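# Fit knob peg into top drawer and leave it open

## Task

Seat the square peg of the free knob all the way into the hole of the uppermost drawer, and have that same drawer pulled out by 85 mm or more. Both conditions must hold on their own at the end, with no gripper supporting anything, so release the parts and move the grippers away once finished.

## Robot and tools

Robot: two arms, left_arm and right_arm, facing each other across a table. The names are labels, not image sides. Bases in the scene frame: left_arm at (-0.141, +0.521, +0.071), quat_wxyz (+0.837, 0, 0, -0.547), on the +y side; right_arm at (+0.186, -0.452, +0.116), quat_wxyz (+0.405, 0, 0, +0.914).

Scene frame: origin at the table centre, +z up, tabletop at z = +0.020 m. All positions are in metres and all quaternions are w, x, y, z, in this frame.

Gripper frame: fingers extend along the gripper's +x axis and close along its y axis. end_effector_position is the point between the finger pads, about 3 to 4 cm short of the fingertips.

The 16-number row, used by both motion tools: left_arm x, y, z, qw, qx, qy, qz, opening, then right_arm x, y, z, qw, qx, qy, qz, opening. Always send all 16 numbers, even if one arm is idle. x, y, z and the quaternion are an absolute target pose for that gripper in the scene frame, not an offset. opening runs from -1 to +1: +1 is fully open (0.088 m); empty fingers touch at about -0.80, and values below that add nothing. Closing from fully open takes at least about 0.5 s. To keep an arm still, resend its last reported position and quaternion and its intended opening. To keep an orientation, repeat the same target quaternion rather than copying a drifted reported one.

Limits on targets: a target more than 0.6 m from the arm's last reported position along any gripper axis is refused, and nothing is sent. On each control step the commanded pose is clipped to within 70 mm and 16 degrees of the measured pose. If position and orientation cannot both be met, position wins.

execute_actions(actions, pictures): actions holds at most one item.
- An empty list returns the current state without moving.
- {"rows": [...], "steps": n}: 1 to 15 rows, n from 1 to 15 (default 15), each step 1/30 s. Each row is applied for one step, and the last row repeats if there are fewer rows than steps.
- {"steps": n} without rows: a wait of up to 300 steps, counted from the previous result, so your reply time uses some of them.
- pictures (boolean) turns camera images on or off. They are included by default.

move(target, speed): target is one 16-number row of absolute poses. Each gripper travels in a straight line toward its pose, and both paths finish together, in 0.5 to 10 s; if longer is needed, they stop at 10 s, short of target. speed is the path's top speed, 0.002 to 0.5 m/s (default 0.25), and rotation is capped at twice that value in rad/s. Openings are applied at the start. Paths ignore obstacles and the other arm. Real grippers lag, stray and can overshoot the speed, especially near full stretch. Faster contact hits harder, and aiming further past a contact presses harder. The result adds a "move:" line giving the ending (done, off_target, moving, held, fault) and any limits (limits=paced: the pose was clipped; limits=held: some steps were blocked, after which the arm may jump fast), plus each gripper's distance from its pose. If only one arm is named, the other finished fine.

wait(seconds): 0 to 10 s of simulation with no new command.

zoom_image(camera, region): camera is cam_high, cam_low, cam_left_wrist or cam_right_wrist. Each image is 504x504. region is [x0, y0, x1, y1] in pixels from the top-left, at most 504 by 504.

read_manual(section): only "licences"; it does not move anything.

finished_scene(scene): pass the current scene number. Replying without a tool call also ends the run.

Result lines:
- The state line lists each arm's gripper position, quaternion and velocities. Printed positions can be off, more so at long reach.
- grip_measured is the finger opening on the command scale, with up to about 1 mm of fixed error. When squeezing something hard it reads up to about 3 mm (0.061) narrower than the pads really are. For a firm hold, command about 0.07 below grip_measured. The last value in Joint positions is the opening in metres.
- "pose unreachable" means the clearance check altered or blocked that arm's command. HELD marks the control steps where this happened.
- "Hand target" shows the pose the controller is currently driving toward.
- MOTOR HOT appears from 50 °C. At 95 °C an OVER-TEMPERATURE FAULT holds the arm until it cools, and the arm can lose power and go limp if it does not cool in time. Holding loads heats motors, even while you are thinking.
- A torque fault (joint load limit reached) freezes that arm for 10 s and drops the rest of the call. Load limits in N m: waist 17.8, shoulder 22, elbow 22, wrist pitch 5.8, wrist yaw 5.78, wrist roll 5.42.

Joint ranges in rad: waist ±3.054, shoulder 0 to 3.142, elbow 0 to 2.356, wrist pitch ±1.571, wrist yaw ±1.571, wrist roll ±3.142.

Practical notes: the simulation keeps running while you compose a reply. After an action ends, an arm only continues to its last clipped pose, so check the result and send the remainder. Friction can leave the gripper short or slightly tilted, and tiny moves may not register; verify position and orientation after each move and correct them.

Avoid: arms striking or pressing each other; knocking anything off the table, which fails the task; dropping, slamming, hard impacts or very hard pushes. Expect occasional tugs on held parts and pushes on loose objects.

Each tool is called after ">>>" by a JSON object that holds its "op" and its "data", one argument or row to a line.

## Session

>>> {"op": "execute_actions", "data": {
  "actions": []
}}

Scene clock: 0.00 s of 4500.00 s.
left_arm: end_effector_position=(-0.0121, +0.2323, +0.3911) grip_measured=+0.994 end_effector_quat_wxyz=(+0.838, -0.012, -0.021, -0.545) end_effector_velocity=(-0.003, -0.001, -0.002) end_effector_angular_velocity=(+0.010, -0.004, -0.014) | right_arm: end_effector_position=(-0.0264, -0.2198, +0.4389) grip_measured=+0.981 end_effector_quat_wxyz=(+0.405, +0.022, -0.010, +0.914) end_effector_velocity=(+0.000, -0.001, -0.002) end_effector_angular_velocity=(+0.010, -0.021, +0.004)
Joint positions: left_arm=[0.006 0.854 0.644 0.257 0.001 0.003 0.088] | right_arm=[0.003 0.845 0.649 0.245 0.002 0.    0.087]
Joint velocities: left_arm=[-0.007 -0.002 -0.002 -0.007  0.007  0.007 -0.   ] | right_arm=[-0.002 -0.002 -0.002 -0.007 -0.007 -0.022 -0.   ]
Heat: left arm: hottest shoulder 37 °C (+0.0 °C/min); right arm: hottest shoulder 31 °C (+0.0 °C/min).
Hand target (left_arm): -0.012, +0.232, +0.391; +0.838, -0.012, -0.021, -0.545
Hand target (right_arm): -0.026, -0.220, +0.439; +0.405, +0.022, -0.010, +0.914

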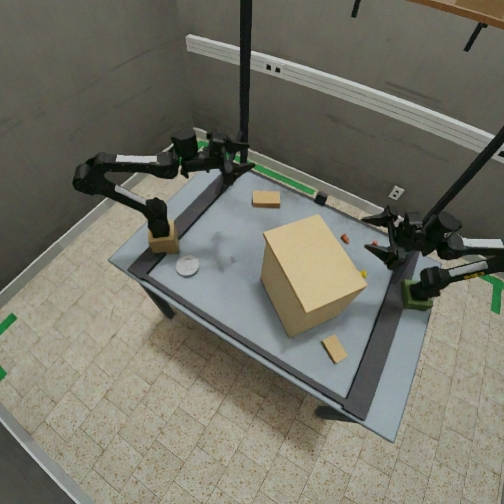

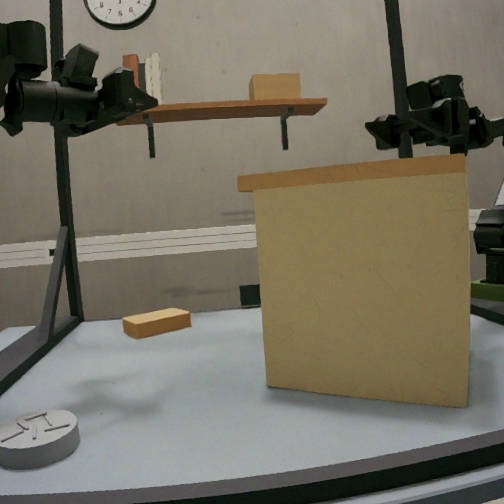

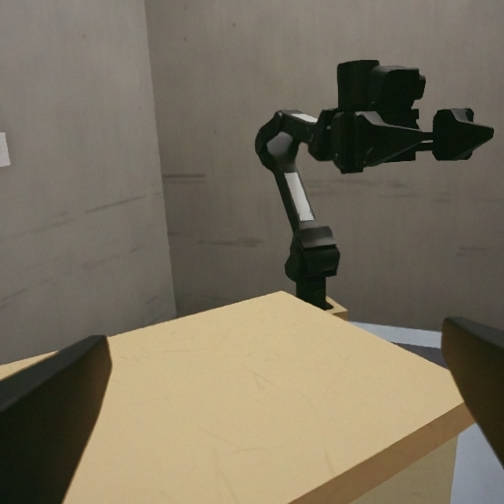

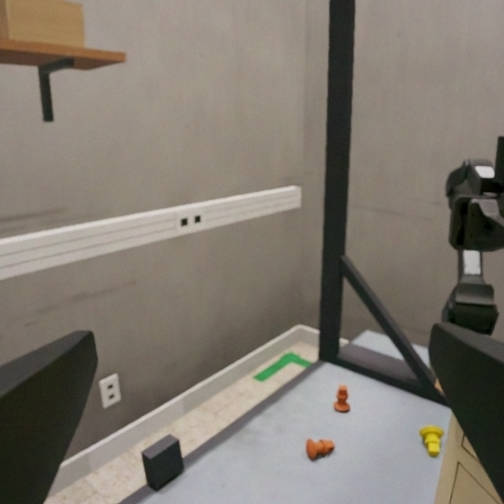

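Similar layout. Same look poses.

>>> {"op": "move", "data": {
  "target": [-0.19,0.25,0.22,0.527,0.440,0.369,-0.627,1, -0.06,-0.22,0.27,0.806,0,0,0.592,1]
}}

Scene clock: 6.40 s of 4500.00 s.
left_arm: end_effector_position=(-0.1884, +0.2521, +0.2185) grip_measured=+0.994 end_effector_quat_wxyz=(+0.528, +0.440, +0.368, -0.627) end_effector_velocity=(-0.007, +0.001, -0.000) end_effector_angular_velocity=(+0.014, +0.035, -0.013) | right_arm: end_effector_position=(-0.0572, -0.2200, +0.2698) grip_measured=+0.981 end_effector_quat_wxyz=(+0.804, -0.005, -0.004, +0.594) end_effector_velocity=(-0.002, +0.001, +0.001) end_effector_angular_velocity=(-0.006, -0.019, +0.005)
Joint positions: left_arm=[-0.591  1.29   1.033 -0.965 -0.004 -0.001  0.088] | right_arm=[0.535 1.808 0.637 1.105 1.569 0.053 0.087]
Joint velocities: left_arm=[-0.007  0.007  0.007 -0.007  0.037 -0.007 -0.   ] | right_arm=[-0.002 -0.002  0.007 -0.022 -0.007 -0.007 -0.   ]
Heat: left arm: hottest shoulder 36 °C (-9.4 °C/min); right arm: hottest shoulder 31 °C (+0.0 °C/min).
Hand target (left_arm): -0.191, +0.250, +0.220; +0.526, +0.440, +0.368, -0.628
Hand target (right_arm): -0.060, -0.220, +0.271; +0.805, +0.000, +0.000, +0.594
Off the commanded pose (left_arm): 0.003 m, 0 deg.
Off the commanded pose (right_arm): 0.003 m, 1 deg.
joint sent to its limit (right arm) — the command would take joint 5 (wrist yaw) past its upper limit, so that joint was sent only as far as its limit.
After step 90, 0.23 s passed at rest.
move: done
camera_calibration (this result's frames):
cam_left_wrist: T_world_to_cam=[[-0.97325, 0.227135, -0.0345487, -0.228564], [0.228568, 0.972463, -0.0455211, -0.159928], [0.0232579, -0.0522001, -0.998366, 0.316291], [0, 0, 0, 1]] pos_world=[-0.193251, 0.22395, 0.300597]
cam_right_wrist: T_world_to_cam=[[0.951047, -0.308741, -0.0137098, -0.00320015], [-0.109396, -0.294831, -0.949267, 0.21962], [0.289035, 0.904297, -0.314173, 0.378101], [0, 0, 0, 1]] pos_world=[-0.0822156, -0.278153, 0.327223]

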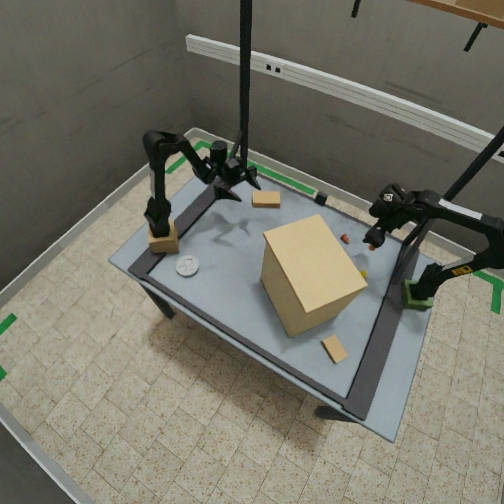

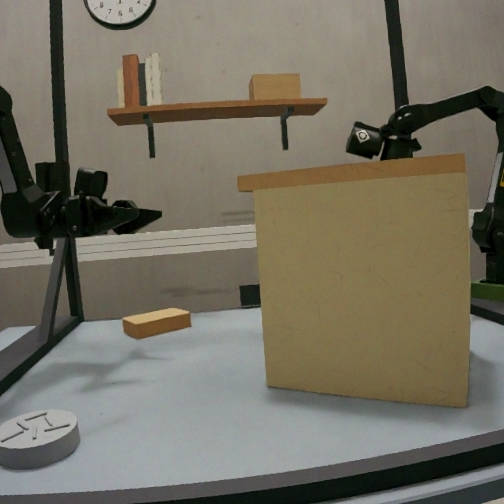

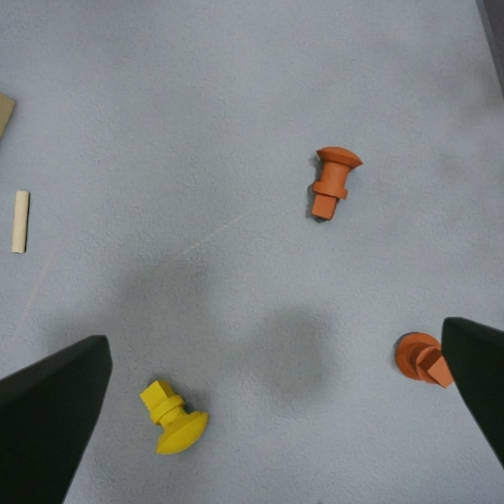

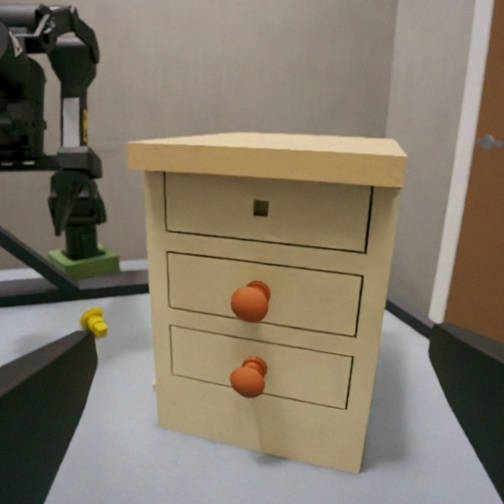

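>>> {"op": "zoom_image", "data": {
  "camera": "cam_left_wrist",
  "region": [260,120,504,420]
}}

>>> {"op": "zoom_image", "data": {
  "camera": "cam_left_wrist",
  "region": [100,340,260,500]
}}

>>> {"op": "zoom_image", "data": {
  "camera": "cam_right_wrist",
  "region": [120,130,420,480]
}}

Region (260, 120, 504, 420) of cam_left_wrist's 504x504 image, scaled by 1.680, with more detail than that image has; it fills the left 410 columns of this view, and the rest is white.

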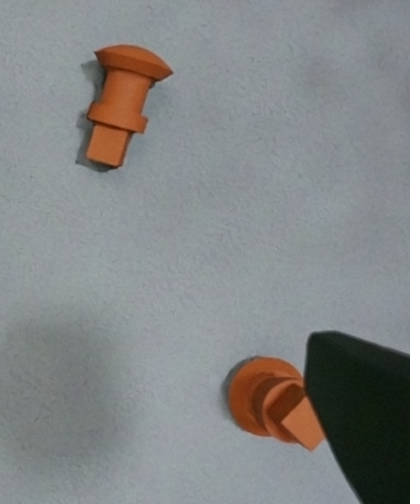

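Region (100, 340, 260, 500) of cam_left_wrist's 504x504 image, scaled by 3.150, with more detail than that image has.

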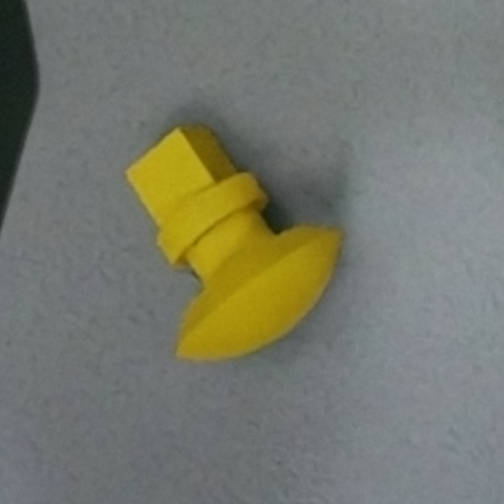

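Region (120, 130, 420, 480) of cam_right_wrist's 504x504 image, scaled by 1.440, with more detail than that image has; it fills the left 432 columns of this view, and the rest is white.

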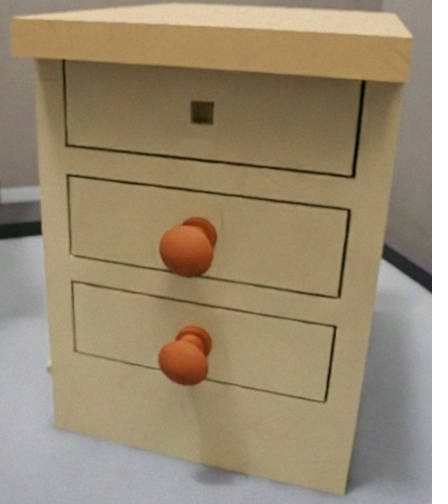

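>>> {"op": "move", "data": {
  "target": [-0.229,0.205,0.11,0.553,-0.382,0.671,0.315,-0.2, -0.09,-0.12,0.2,0.766,0,0,0.643,0.3]
}}

Scene clock: 45.60 s of 4500.00 s.
left_arm: end_effector_position=(-0.2294, +0.2061, +0.1136) grip_measured=-0.198 end_effector_quat_wxyz=(-0.552, +0.382, -0.674, -0.309) end_effector_velocity=(+0.003, +0.005, -0.002) end_effector_angular_velocity=(+0.025, -0.012, +0.011) | right_arm: end_effector_position=(-0.0889, -0.1221, +0.1998) grip_measured=+0.302 end_effector_quat_wxyz=(+0.766, -0.004, -0.001, +0.643) end_effector_velocity=(+0.000, +0.001, -0.002) end_effector_angular_velocity=(-0.010, -0.032, +0.005)
Joint positions: left_arm=[-0.663  1.713  1.03  -0.693  0.053 -2.852  0.029] | right_arm=[0.289 2.218 0.835 1.373 1.2   0.001 0.054]
Joint velocities: left_arm=[ 0.002  0.002 -0.002 -0.022 -0.007 -0.007  0.   ] | right_arm=[-0.002  0.002 -0.002 -0.007 -0.007 -0.022 -0.   ]
Heat: left arm: hottest elbow 36 °C (-1.3 °C/min); right arm: hottest shoulder 33 °C (+2.6 °C/min).
Hand target (left_arm): -0.229, +0.206, +0.110; +0.552, -0.382, +0.671, +0.315
Hand target (right_arm): -0.091, -0.120, +0.200; +0.766, -0.000, +0.000, +0.643
Off the commanded pose (left_arm): 0.004 m, 1 deg.
Off the commanded pose (right_arm): 0.002 m, 0 deg.
After step 90, 30.17 s passed at rest.
move: done
camera_calibration (this result's frames):
cam_left_wrist: T_world_to_cam=[[0.821377, -0.570327, 0.00817084, 0.309603], [-0.502951, -0.717437, 0.482001, 0.00991665], [-0.269036, -0.400014, -0.876133, 0.200768], [0, 0, 0, 1]] pos_world=[-0.1953, 0.264, 0.16859]
cam_right_wrist: T_world_to_cam=[[0.981691, -0.189575, -0.0185258, 0.0745013], [-0.0774661, -0.308502, -0.948064, 0.179517], [0.174014, 0.932142, -0.317539, 0.270572], [0, 0, 0, 1]] pos_world=[-0.106314, -0.182707, 0.257491]

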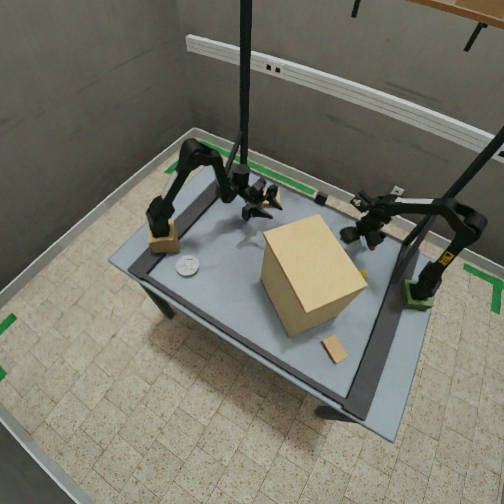

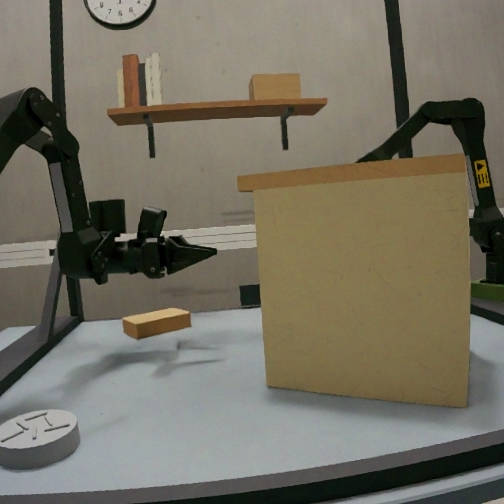

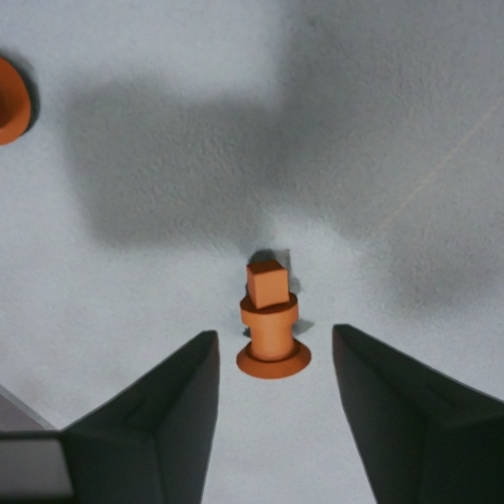

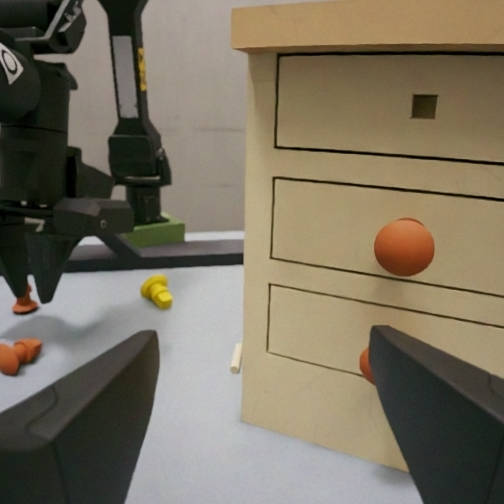

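>>> {"op": "move", "data": {
  "target": [-0.2325,0.1955,0.0600,0.553,-0.382,0.671,0.315,-0.2,-0.089,-0.122,0.200,0.766,0,0,0.643,0.3],
  "speed": 0.05
}}

Scene clock: 60.23 s of 4500.00 s.
left_arm: end_effector_position=(-0.2328, +0.1927, +0.0662) grip_measured=-0.198 end_effector_quat_wxyz=(-0.549, +0.385, -0.675, -0.308) end_effector_velocity=(+0.001, +0.004, -0.003) end_effector_angular_velocity=(+0.016, -0.010, +0.006) | right_arm: end_effector_position=(-0.0890, -0.1221, +0.2009) grip_measured=+0.302 end_effector_quat_wxyz=(+0.766, +0.000, +0.000, +0.643) end_effector_velocity=(+0.000, +0.001, +0.001) end_effector_angular_velocity=(-0.003, -0.009, +0.005)
Joint positions: left_arm=[-0.663  1.852  0.985 -0.501  0.053 -2.857  0.029] | right_arm=[0.289 2.218 0.835 1.383 1.2   0.001 0.054]
Joint velocities: left_arm=[-0.002  0.002 -0.007 -0.007 -0.007 -0.007 -0.   ] | right_arm=[-0.002 -0.007 -0.002 -0.007 -0.007 -0.007  0.   ]
Heat: left arm: hottest shoulder 36 °C (-1.0 °C/min); right arm: hottest shoulder 34 °C (+3.0 °C/min).
Hand target (left_arm): -0.232, +0.196, +0.060; +0.553, -0.382, +0.670, +0.315
Hand target (right_arm): -0.089, -0.122, +0.200; +0.766, +0.000, +0.000, +0.643
Off the commanded pose (left_arm): 0.007 m, 1 deg.
Off the commanded pose (right_arm): 0.001 m, 0 deg.
After step 90, 10.20 s passed at rest.
move: done
camera_calibration (this result's frames):
cam_left_wrist: T_world_to_cam=[[0.824161, -0.56627, 0.00982074, 0.304906], [-0.49813, -0.71652, 0.48833, 0.0219647], [-0.26949, -0.407355, -0.872604, 0.154041], [0, 0, 0, 1]] pos_world=[-0.198838, 0.251147, 0.120696]
cam_right_wrist: T_world_to_cam=[[0.981504, -0.189461, -0.0274684, 0.0763965], [-0.0852018, -0.303813, -0.948914, 0.180627], [0.171437, 0.933703, -0.314336, 0.270212], [0, 0, 0, 1]] pos_world=[-0.105918, -0.182947, 0.258435]

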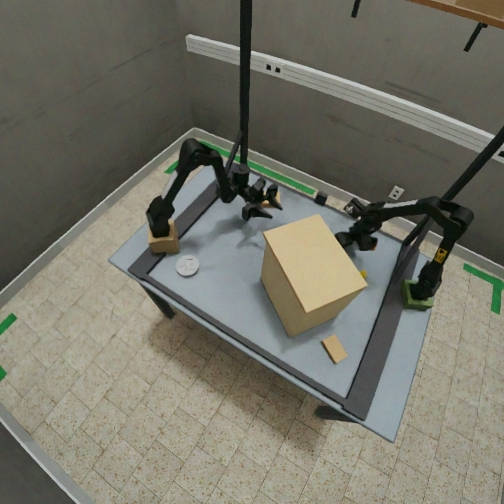

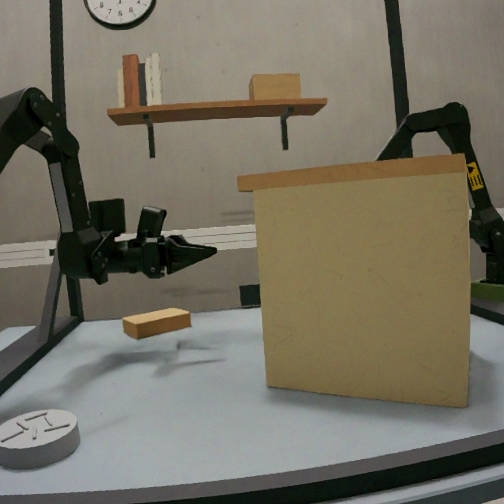

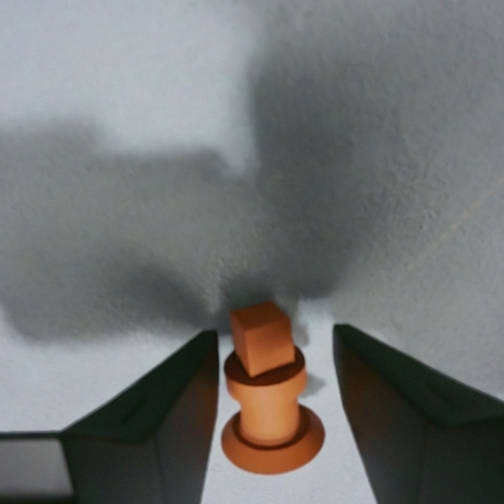

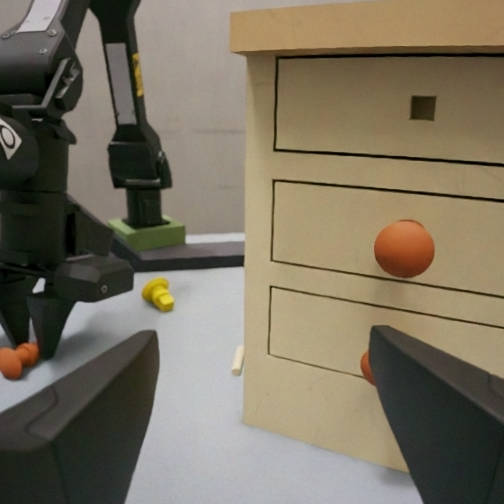

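>>> {"op": "move", "data": {
  "target": [-0.2355,0.1965,0.0545,0.553,-0.382,0.671,0.315,-0.2,-0.089,-0.122,0.200,0.766,0,0,0.643,0.3],
  "speed": 0.03
}}

Scene clock: 65.00 s of 4500.00 s.
left_arm: end_effector_position=(-0.2352, +0.1924, +0.0609) grip_measured=-0.198 end_effector_quat_wxyz=(-0.547, +0.386, -0.675, -0.309) end_effector_velocity=(+0.000, -0.001, +0.000) end_effector_angular_velocity=(-0.008, -0.004, +0.006) | right_arm: end_effector_position=(-0.0890, -0.1221, +0.2009) grip_measured=+0.302 end_effector_quat_wxyz=(+0.766, +0.000, +0.000, +0.643) end_effector_velocity=(-0.001, +0.001, +0.001) end_effector_angular_velocity=(-0.008, -0.018, +0.005)
Joint positions: left_arm=[-0.67   1.866  0.977 -0.477  0.053 -2.867  0.029] | right_arm=[0.289 2.218 0.835 1.383 1.2   0.001 0.054]
Joint velocities: left_arm=[-0.002 -0.002 -0.002  0.007 -0.007 -0.007  0.   ] | right_arm=[-0.002 -0.007  0.002 -0.022 -0.007 -0.007 -0.   ]
Heat: left arm: hottest shoulder 36 °C (-1.0 °C/min); right arm: hottest shoulder 35 °C (+4.0 °C/min).
Hand target (left_arm): -0.235, +0.196, +0.055; +0.552, -0.382, +0.671, +0.315
Hand target (right_arm): -0.089, -0.122, +0.200; +0.766, -0.000, +0.000, +0.643
Off the commanded pose (left_arm): 0.008 m, 1 deg.
Off the commanded pose (right_arm): 0.001 m, 0 deg.
After step 90, 1.00 s passed at rest.
move: done
camera_calibration (this result's frames):
cam_left_wrist: T_world_to_cam=[[0.826001, -0.563602, 0.00867344, 0.306727], [-0.494614, -0.717342, 0.49069, 0.0239866], [-0.270332, -0.4096, -0.871291, 0.148836], [0, 0, 0, 1]] pos_world=[-0.201257, 0.251042, 0.115249]
cam_right_wrist: T_world_to_cam=[[0.981504, -0.189461, -0.0274684, 0.0763965], [-0.0852018, -0.303813, -0.948914, 0.180627], [0.171437, 0.933703, -0.314336, 0.270212], [0, 0, 0, 1]] pos_world=[-0.105918, -0.182947, 0.258435]

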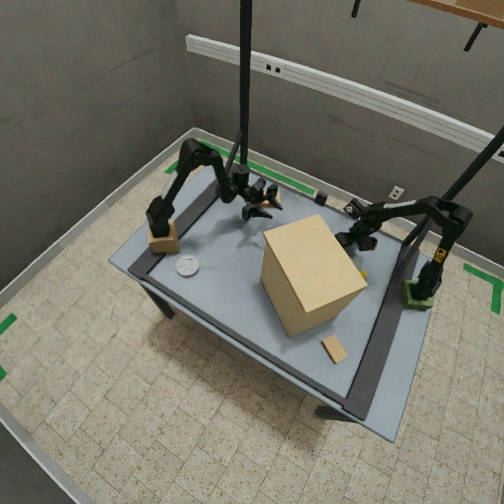

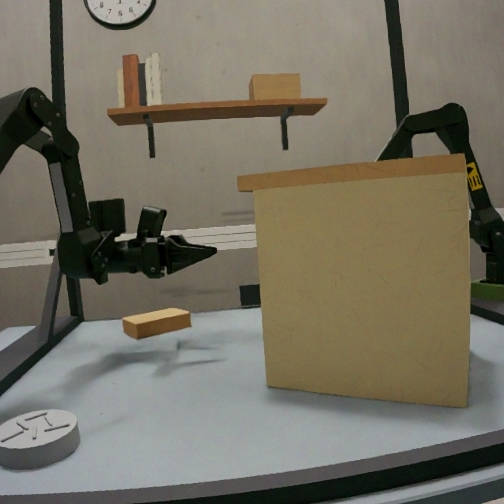

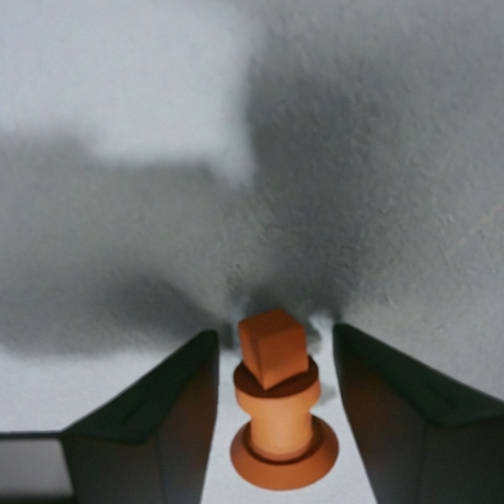

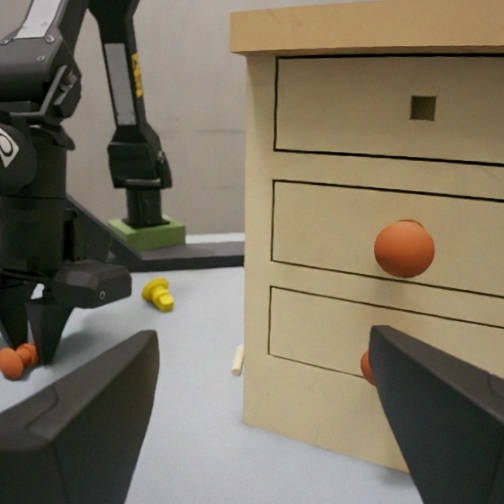

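>>> {"op": "move", "data": {
  "target": [-0.2335,0.2025,0.0520,0.553,-0.382,0.671,0.315,-0.2,-0.089,-0.122,0.200,0.766,0,0,0.643,0.3],
  "speed": 0.03
}}

Scene clock: 69.00 s of 4500.00 s.
left_arm: end_effector_position=(-0.2342, +0.1962, +0.0566) grip_measured=-0.198 end_effector_quat_wxyz=(-0.548, +0.386, -0.674, -0.310) end_effector_velocity=(+0.001, +0.001, -0.001) end_effector_angular_velocity=(-0.007, -0.019, +0.004) | right_arm: end_effector_position=(-0.0890, -0.1221, +0.2009) grip_measured=+0.302 end_effector_quat_wxyz=(+0.766, +0.000, +0.000, +0.643) end_effector_velocity=(+0.003, -0.000, -0.003) end_effector_angular_velocity=(-0.015, -0.030, -0.010)
Joint positions: left_arm=[-0.67   1.866  0.955 -0.458  0.053 -2.867  0.029] | right_arm=[0.289 2.218 0.835 1.383 1.2   0.001 0.054]
Joint velocities: left_arm=[-0.007 -0.002 -0.007  0.007 -0.022 -0.007 -0.   ] | right_arm=[-0.002 -0.002 -0.007 -0.022  0.007 -0.007  0.   ]
Heat: left arm: hottest shoulder 37 °C (+1.0 °C/min); right arm: hottest shoulder 35 °C (+4.0 °C/min).
Hand target (left_arm): -0.233, +0.203, +0.052; +0.553, -0.382, +0.671, +0.315
Hand target (right_arm): -0.089, -0.122, +0.200; +0.766, -0.000, +0.000, +0.643
Off the commanded pose (left_arm): 0.008 m, 1 deg.
Off the commanded pose (right_arm): 0.001 m, 0 deg.
After step 90, 0.30 s passed at rest.
move: done
camera_calibration (this result's frames):
cam_left_wrist: T_world_to_cam=[[0.826207, -0.56331, 0.00795256, 0.308109], [-0.494549, -0.71845, 0.489133, 0.0296051], [-0.26982, -0.408058, -0.872173, 0.146783], [0, 0, 0, 1]] pos_world=[-0.200316, 0.254727, 0.11109]
cam_right_wrist: T_world_to_cam=[[0.981504, -0.189461, -0.0274684, 0.0763965], [-0.0852018, -0.303813, -0.948914, 0.180627], [0.171437, 0.933703, -0.314336, 0.270212], [0, 0, 0, 1]] pos_world=[-0.105918, -0.182947, 0.258435]

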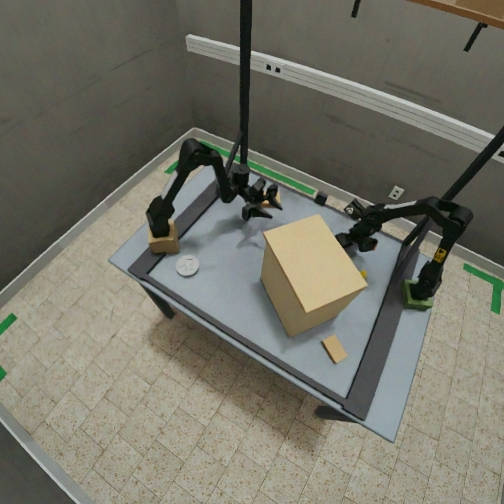

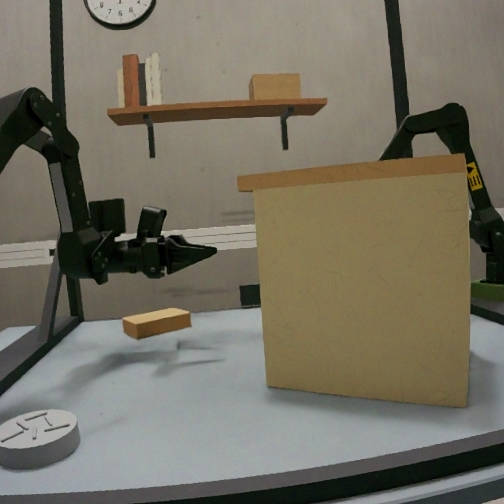

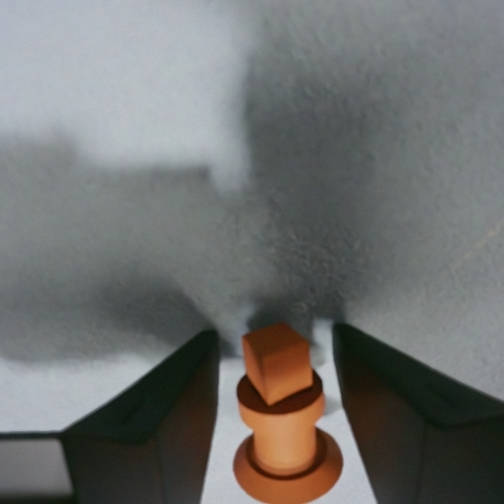

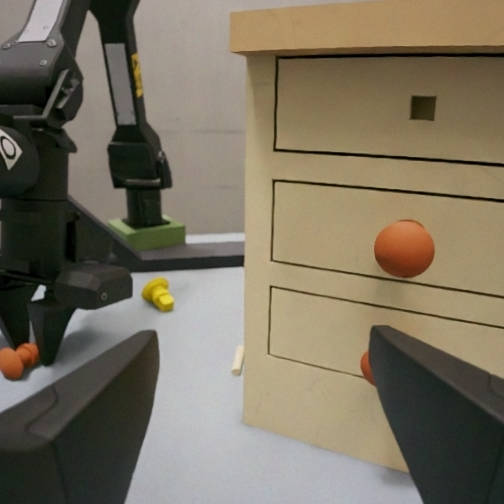

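Close.

>>> {"op": "move", "data": {
  "target": [-0.2342,0.1962,0.0566,0.548,-0.386,0.674,0.310,-0.66,-0.089,-0.122,0.200,0.766,0,0,0.643,0.3],
  "speed": 0.03
}}

>>> {"op": "move", "data": {
  "target": [-0.2342,0.1962,0.13,0.548,-0.386,0.674,0.310,-0.66,-0.089,-0.122,0.200,0.766,0,0,0.643,0.3],
  "speed": 0.06
}}

Scene clock: 73.67 s of 4500.00 s.
left_arm: end_effector_position=(-0.2345, +0.1956, +0.0572) grip_measured=-0.598 end_effector_quat_wxyz=(-0.547, +0.386, -0.676, -0.309) end_effector_velocity=(+0.001, +0.002, -0.000) end_effector_angular_velocity=(+0.002, -0.021, +0.004) | right_arm: end_effector_position=(-0.0890, -0.1221, +0.2009) grip_measured=+0.302 end_effector_quat_wxyz=(+0.766, +0.000, +0.000, +0.643) end_effector_velocity=(+0.000, +0.001, -0.001) end_effector_angular_velocity=(-0.003, +0.001, +0.005)
Joint positions: left_arm=[-0.67   1.864  0.955 -0.456  0.054 -2.867  0.01 ] | right_arm=[0.289 2.218 0.835 1.383 1.2   0.001 0.054]
Joint velocities: left_arm=[-0.007 -0.002 -0.002 -0.007 -0.022 -0.007 -0.   ] | right_arm=[-0.002 -0.002 -0.002 -0.007 -0.007  0.007 -0.   ]
Heat: left arm: hottest shoulder 37 °C (+1.0 °C/min); right arm: hottest shoulder 35 °C (+4.0 °C/min).
Hand target (left_arm): -0.234, +0.196, +0.057; +0.548, -0.386, +0.674, +0.310
Hand target (right_arm): -0.089, -0.122, +0.200; +0.766, -0.000, +0.000, +0.643
Off the commanded pose (left_arm): 0.001 m, 0 deg.
Off the commanded pose (right_arm): 0.001 m, 0 deg.
After step 90, 0.97 s passed at rest.
move: done
camera_calibration (this result's frames):
cam_left_wrist: T_world_to_cam=[[0.826092, -0.563477, 0.0080518, 0.30807], [-0.493758, -0.716844, 0.492278, 0.028483], [-0.271616, -0.410643, -0.870401, 0.146974], [0, 0, 0, 1]] pos_world=[-0.20051, 0.254362, 0.111425]
cam_right_wrist: T_world_to_cam=[[0.981504, -0.189461, -0.0274684, 0.0763965], [-0.0852018, -0.303813, -0.948914, 0.180627], [0.171437, 0.933703, -0.314336, 0.270212], [0, 0, 0, 1]] pos_world=[-0.105918, -0.182947, 0.258435]

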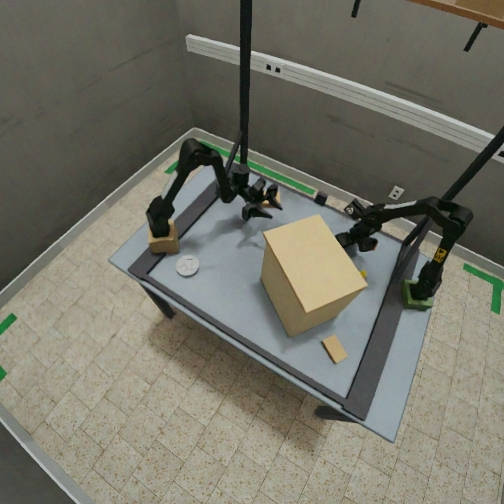

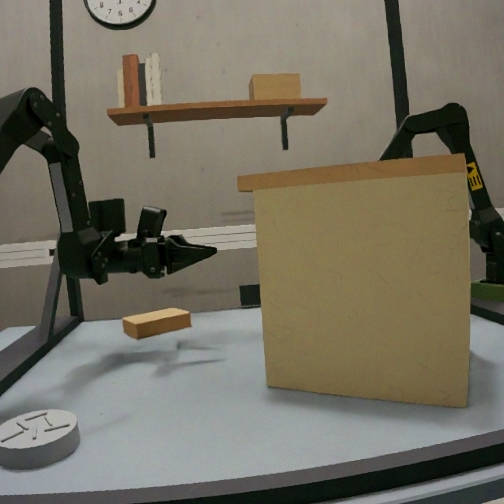

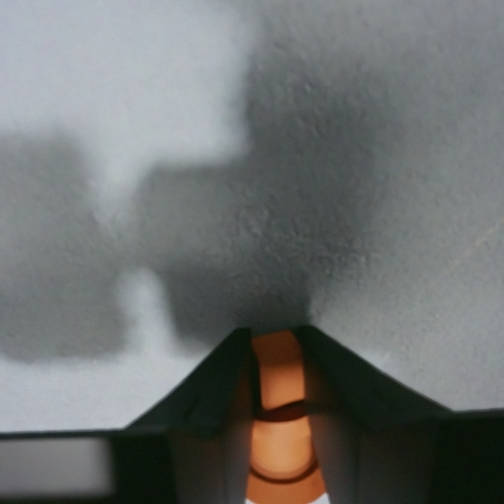

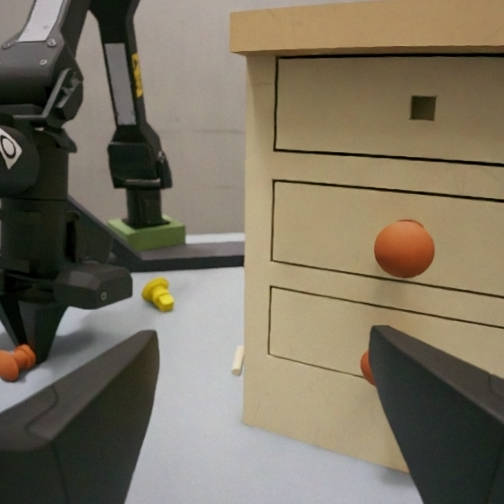

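Scene clock: 75.23 s of 4500.00 s.
left_arm: end_effector_position=(-0.2335, +0.1996, +0.1214) grip_measured=-0.598 end_effector_quat_wxyz=(-0.555, +0.380, -0.669, -0.318) end_effector_velocity=(-0.001, +0.003, -0.002) end_effector_angular_velocity=(+0.013, +0.003, -0.011) | right_arm: end_effector_position=(-0.0890, -0.1221, +0.2009) grip_measured=+0.302 end_effector_quat_wxyz=(+0.766, +0.000, +0.000, +0.643) end_effector_velocity=(-0.000, -0.001, -0.002) end_effector_angular_velocity=(-0.010, -0.032, +0.010)
Joint positions: left_arm=[-0.67   1.74   1.099 -0.754  0.054 -2.867  0.01 ] | right_arm=[0.289 2.218 0.835 1.383 1.2   0.001 0.054]
Joint velocities: left_arm=[-0.002  0.002 -0.002 -0.007  0.007  0.007  0.   ] | right_arm=[ 0.002 -0.002 -0.007 -0.007 -0.007 -0.022 -0.   ]
Heat: left arm: hottest shoulder 38 °C (+2.0 °C/min); right arm: hottest shoulder 35 °C (+4.0 °C/min).
Hand target (left_arm): -0.234, +0.196, +0.130; +0.548, -0.386, +0.674, +0.310
Hand target (right_arm): -0.089, -0.122, +0.200; +0.766, -0.000, +0.000, +0.643
Off the commanded pose (left_arm): 0.009 m, 1 deg.
Off the commanded pose (right_arm): 0.001 m, 0 deg.
move: off_target (left_arm)
camera_calibration (this result's frames):
cam_left_wrist: T_world_to_cam=[[0.826069, -0.563564, -0.0020875, 0.310163], [-0.497413, -0.730836, 0.467395, 0.00515984], [-0.264933, -0.385063, -0.884046, 0.20287], [0, 0, 0, 1]] pos_world=[-0.199903, 0.256686, 0.177582]
cam_right_wrist: T_world_to_cam=[[0.981504, -0.189461, -0.0274684, 0.0763965], [-0.0852018, -0.303813, -0.948914, 0.180627], [0.171437, 0.933703, -0.314336, 0.270212], [0, 0, 0, 1]] pos_world=[-0.105918, -0.182947, 0.258435]

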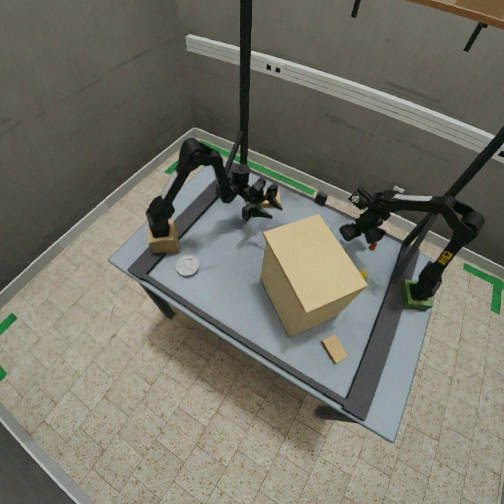

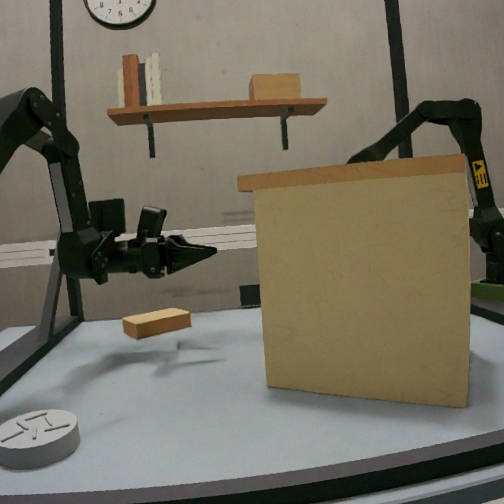

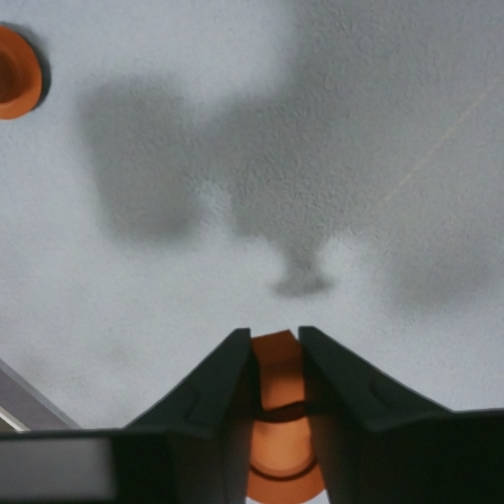

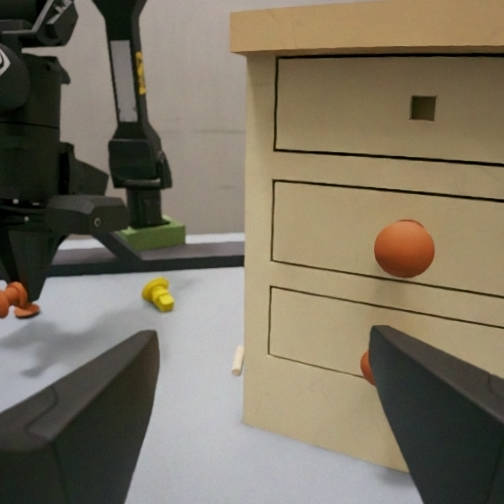

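>>> {"op": "move", "data": {
  "target": [-0.17,0.08,0.21,0.561,-0.430,0.561,0.430,-0.66,-0.215,-0.09,0.185,0.793,0,0,0.609,0.3],
  "speed": 0.1
}}

Scene clock: 85.47 s of 4500.00 s.
left_arm: end_effector_position=(-0.1707, +0.0815, +0.2137) grip_measured=-0.598 end_effector_quat_wxyz=(-0.560, +0.430, -0.565, -0.427) end_effector_velocity=(+0.002, -0.000, +0.002) end_effector_angular_velocity=(+0.012, -0.008, +0.024) | right_arm: end_effector_position=(-0.2131, -0.0907, +0.1861) grip_measured=+0.302 end_effector_quat_wxyz=(+0.792, -0.003, -0.002, +0.610) end_effector_velocity=(+0.002, +0.001, -0.004) end_effector_angular_velocity=(-0.014, -0.026, -0.010)
Joint positions: left_arm=[-0.481  2.289  2.285 -1.558  0.003 -2.939  0.01 ] | right_arm=[ 0.375  2.564  1.541  1.022  1.37  -0.005  0.054]
Joint velocities: left_arm=[ 0.002  0.022  0.046 -0.037 -0.007 -0.022 -0.   ] | right_arm=[-0.002  0.002  0.002 -0.037  0.007  0.007 -0.   ]
Heat: left arm: hottest shoulder 40 °C (+4.1 °C/min); right arm: hottest shoulder 36 °C (+4.1 °C/min).
Hand target (left_arm): -0.169, +0.079, +0.209; +0.561, -0.430, +0.562, +0.430
Hand target (right_arm): -0.215, -0.090, +0.186; +0.793, +0.000, -0.000, +0.609
Off the commanded pose (left_arm): 0.004 m, 1 deg.
Off the commanded pose (right_arm): 0.002 m, 0 deg.
After step 90, 5.13 s passed at rest.
move: done
camera_calibration (this result's frames):
cam_left_wrist: T_world_to_cam=[[0.945338, -0.325907, -0.0109609, 0.194861], [-0.307056, -0.900967, 0.306553, -0.0122823], [-0.109783, -0.28643, -0.951791, 0.288528], [0, 0, 0, 1]] pos_world=[-0.156305, 0.135084, 0.28052]
cam_right_wrist: T_world_to_cam=[[0.962232, -0.27148, -0.0202091, 0.190827], [-0.10382, -0.297325, -0.949115, 0.162221], [0.251657, 0.915367, -0.31428, 0.273034], [0, 0, 0, 1]] pos_world=[-0.235489, -0.149888, 0.243632]

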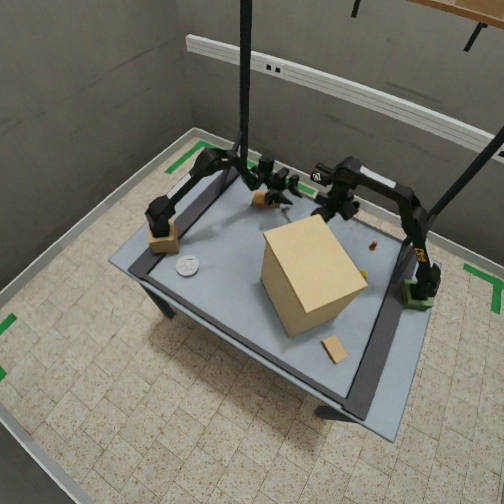

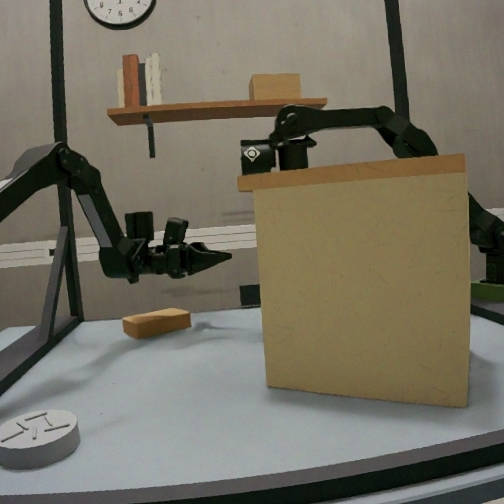

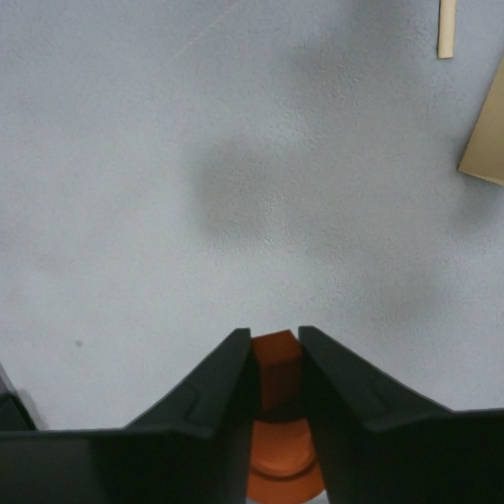

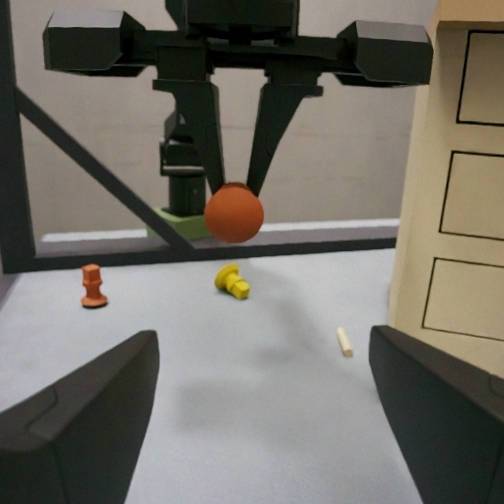

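>>> {"op": "move", "data": {
  "target": [-0.17,0.08,0.21,0.561,-0.430,0.561,0.430,-0.66,-0.205,-0.010,0.196,0.793,0,0,0.609,0.3],
  "speed": 0.08
}}

Scene clock: 93.13 s of 4500.00 s.
left_arm: end_effector_position=(-0.1706, +0.0814, +0.2140) grip_measured=-0.598 end_effector_quat_wxyz=(-0.560, +0.430, -0.565, -0.427) end_effector_velocity=(+0.002, +0.002, -0.002) end_effector_angular_velocity=(+0.011, -0.023, +0.005) | right_arm: end_effector_position=(-0.2029, -0.0114, +0.1962) grip_measured=+0.302 end_effector_quat_wxyz=(+0.794, -0.004, -0.002, +0.608) end_effector_velocity=(-0.001, +0.002, +0.000) end_effector_angular_velocity=(-0.003, -0.009, +0.005)
Joint positions: left_arm=[-0.481  2.292  2.29  -1.562  0.002 -2.941  0.01 ] | right_arm=[ 0.229  2.634  1.749  0.879  1.23  -0.003  0.054]
Joint velocities: left_arm=[-0.002  0.002 -0.002 -0.007 -0.022 -0.007  0.   ] | right_arm=[-0.002  0.002  0.007 -0.007 -0.007 -0.007  0.   ]
Heat: left arm: hottest shoulder 41 °C (+5.0 °C/min); right arm: hottest shoulder 38 °C (+6.0 °C/min).
Hand target (left_arm): -0.170, +0.080, +0.210; +0.561, -0.430, +0.561, +0.430
Hand target (right_arm): -0.205, -0.010, +0.196; +0.793, -0.000, +0.000, +0.609
Off the commanded pose (left_arm): 0.004 m, 1 deg.
Off the commanded pose (right_arm): 0.003 m, 0 deg.
After step 90, 3.27 s passed at rest.
move: done
camera_calibration (this result's frames):
cam_left_wrist: T_world_to_cam=[[0.945969, -0.32409, -0.0104407, 0.194574], [-0.305575, -0.901773, 0.305662, -0.0119502], [-0.108477, -0.285956, -0.952083, 0.289086], [0, 0, 0, 1]] pos_world=[-0.156353, 0.134949, 0.280918]
cam_right_wrist: T_world_to_cam=[[0.960783, -0.276653, -0.0189322, 0.202096], [-0.104635, -0.298466, -0.948667, 0.196132], [0.256801, 0.913445, -0.315708, 0.202262], [0, 0, 0, 1]] pos_world=[-0.225589, -0.0703061, 0.253746]

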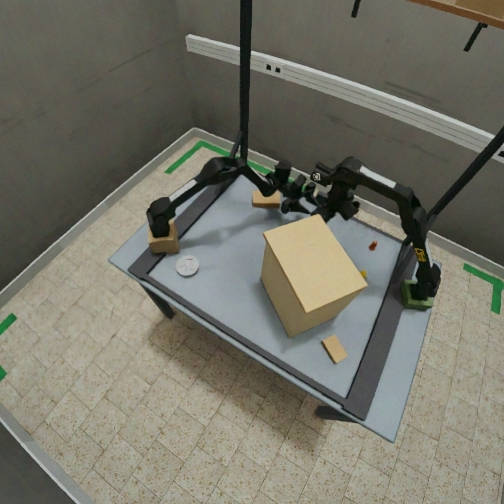

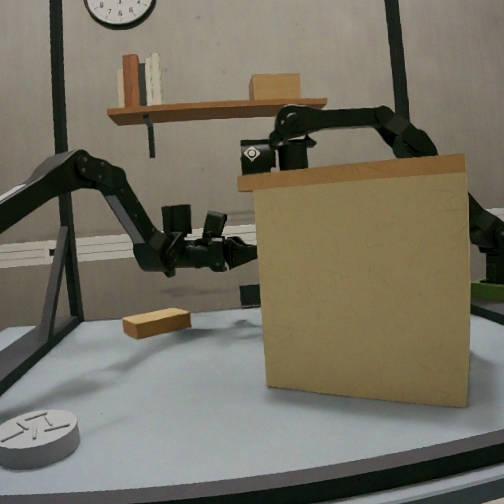

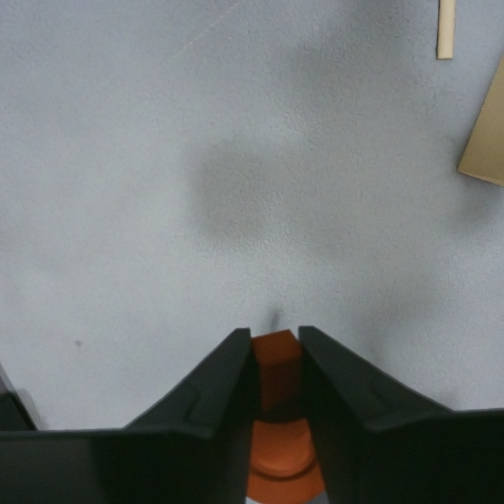

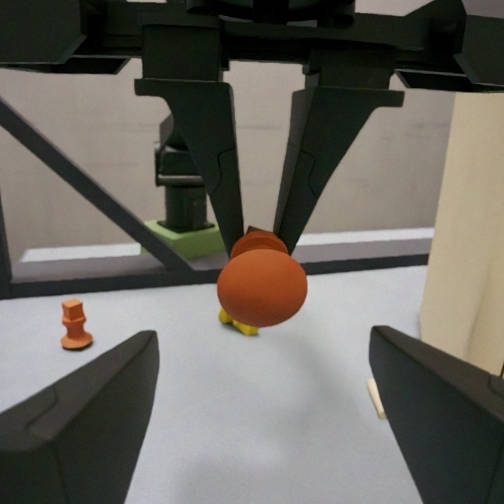

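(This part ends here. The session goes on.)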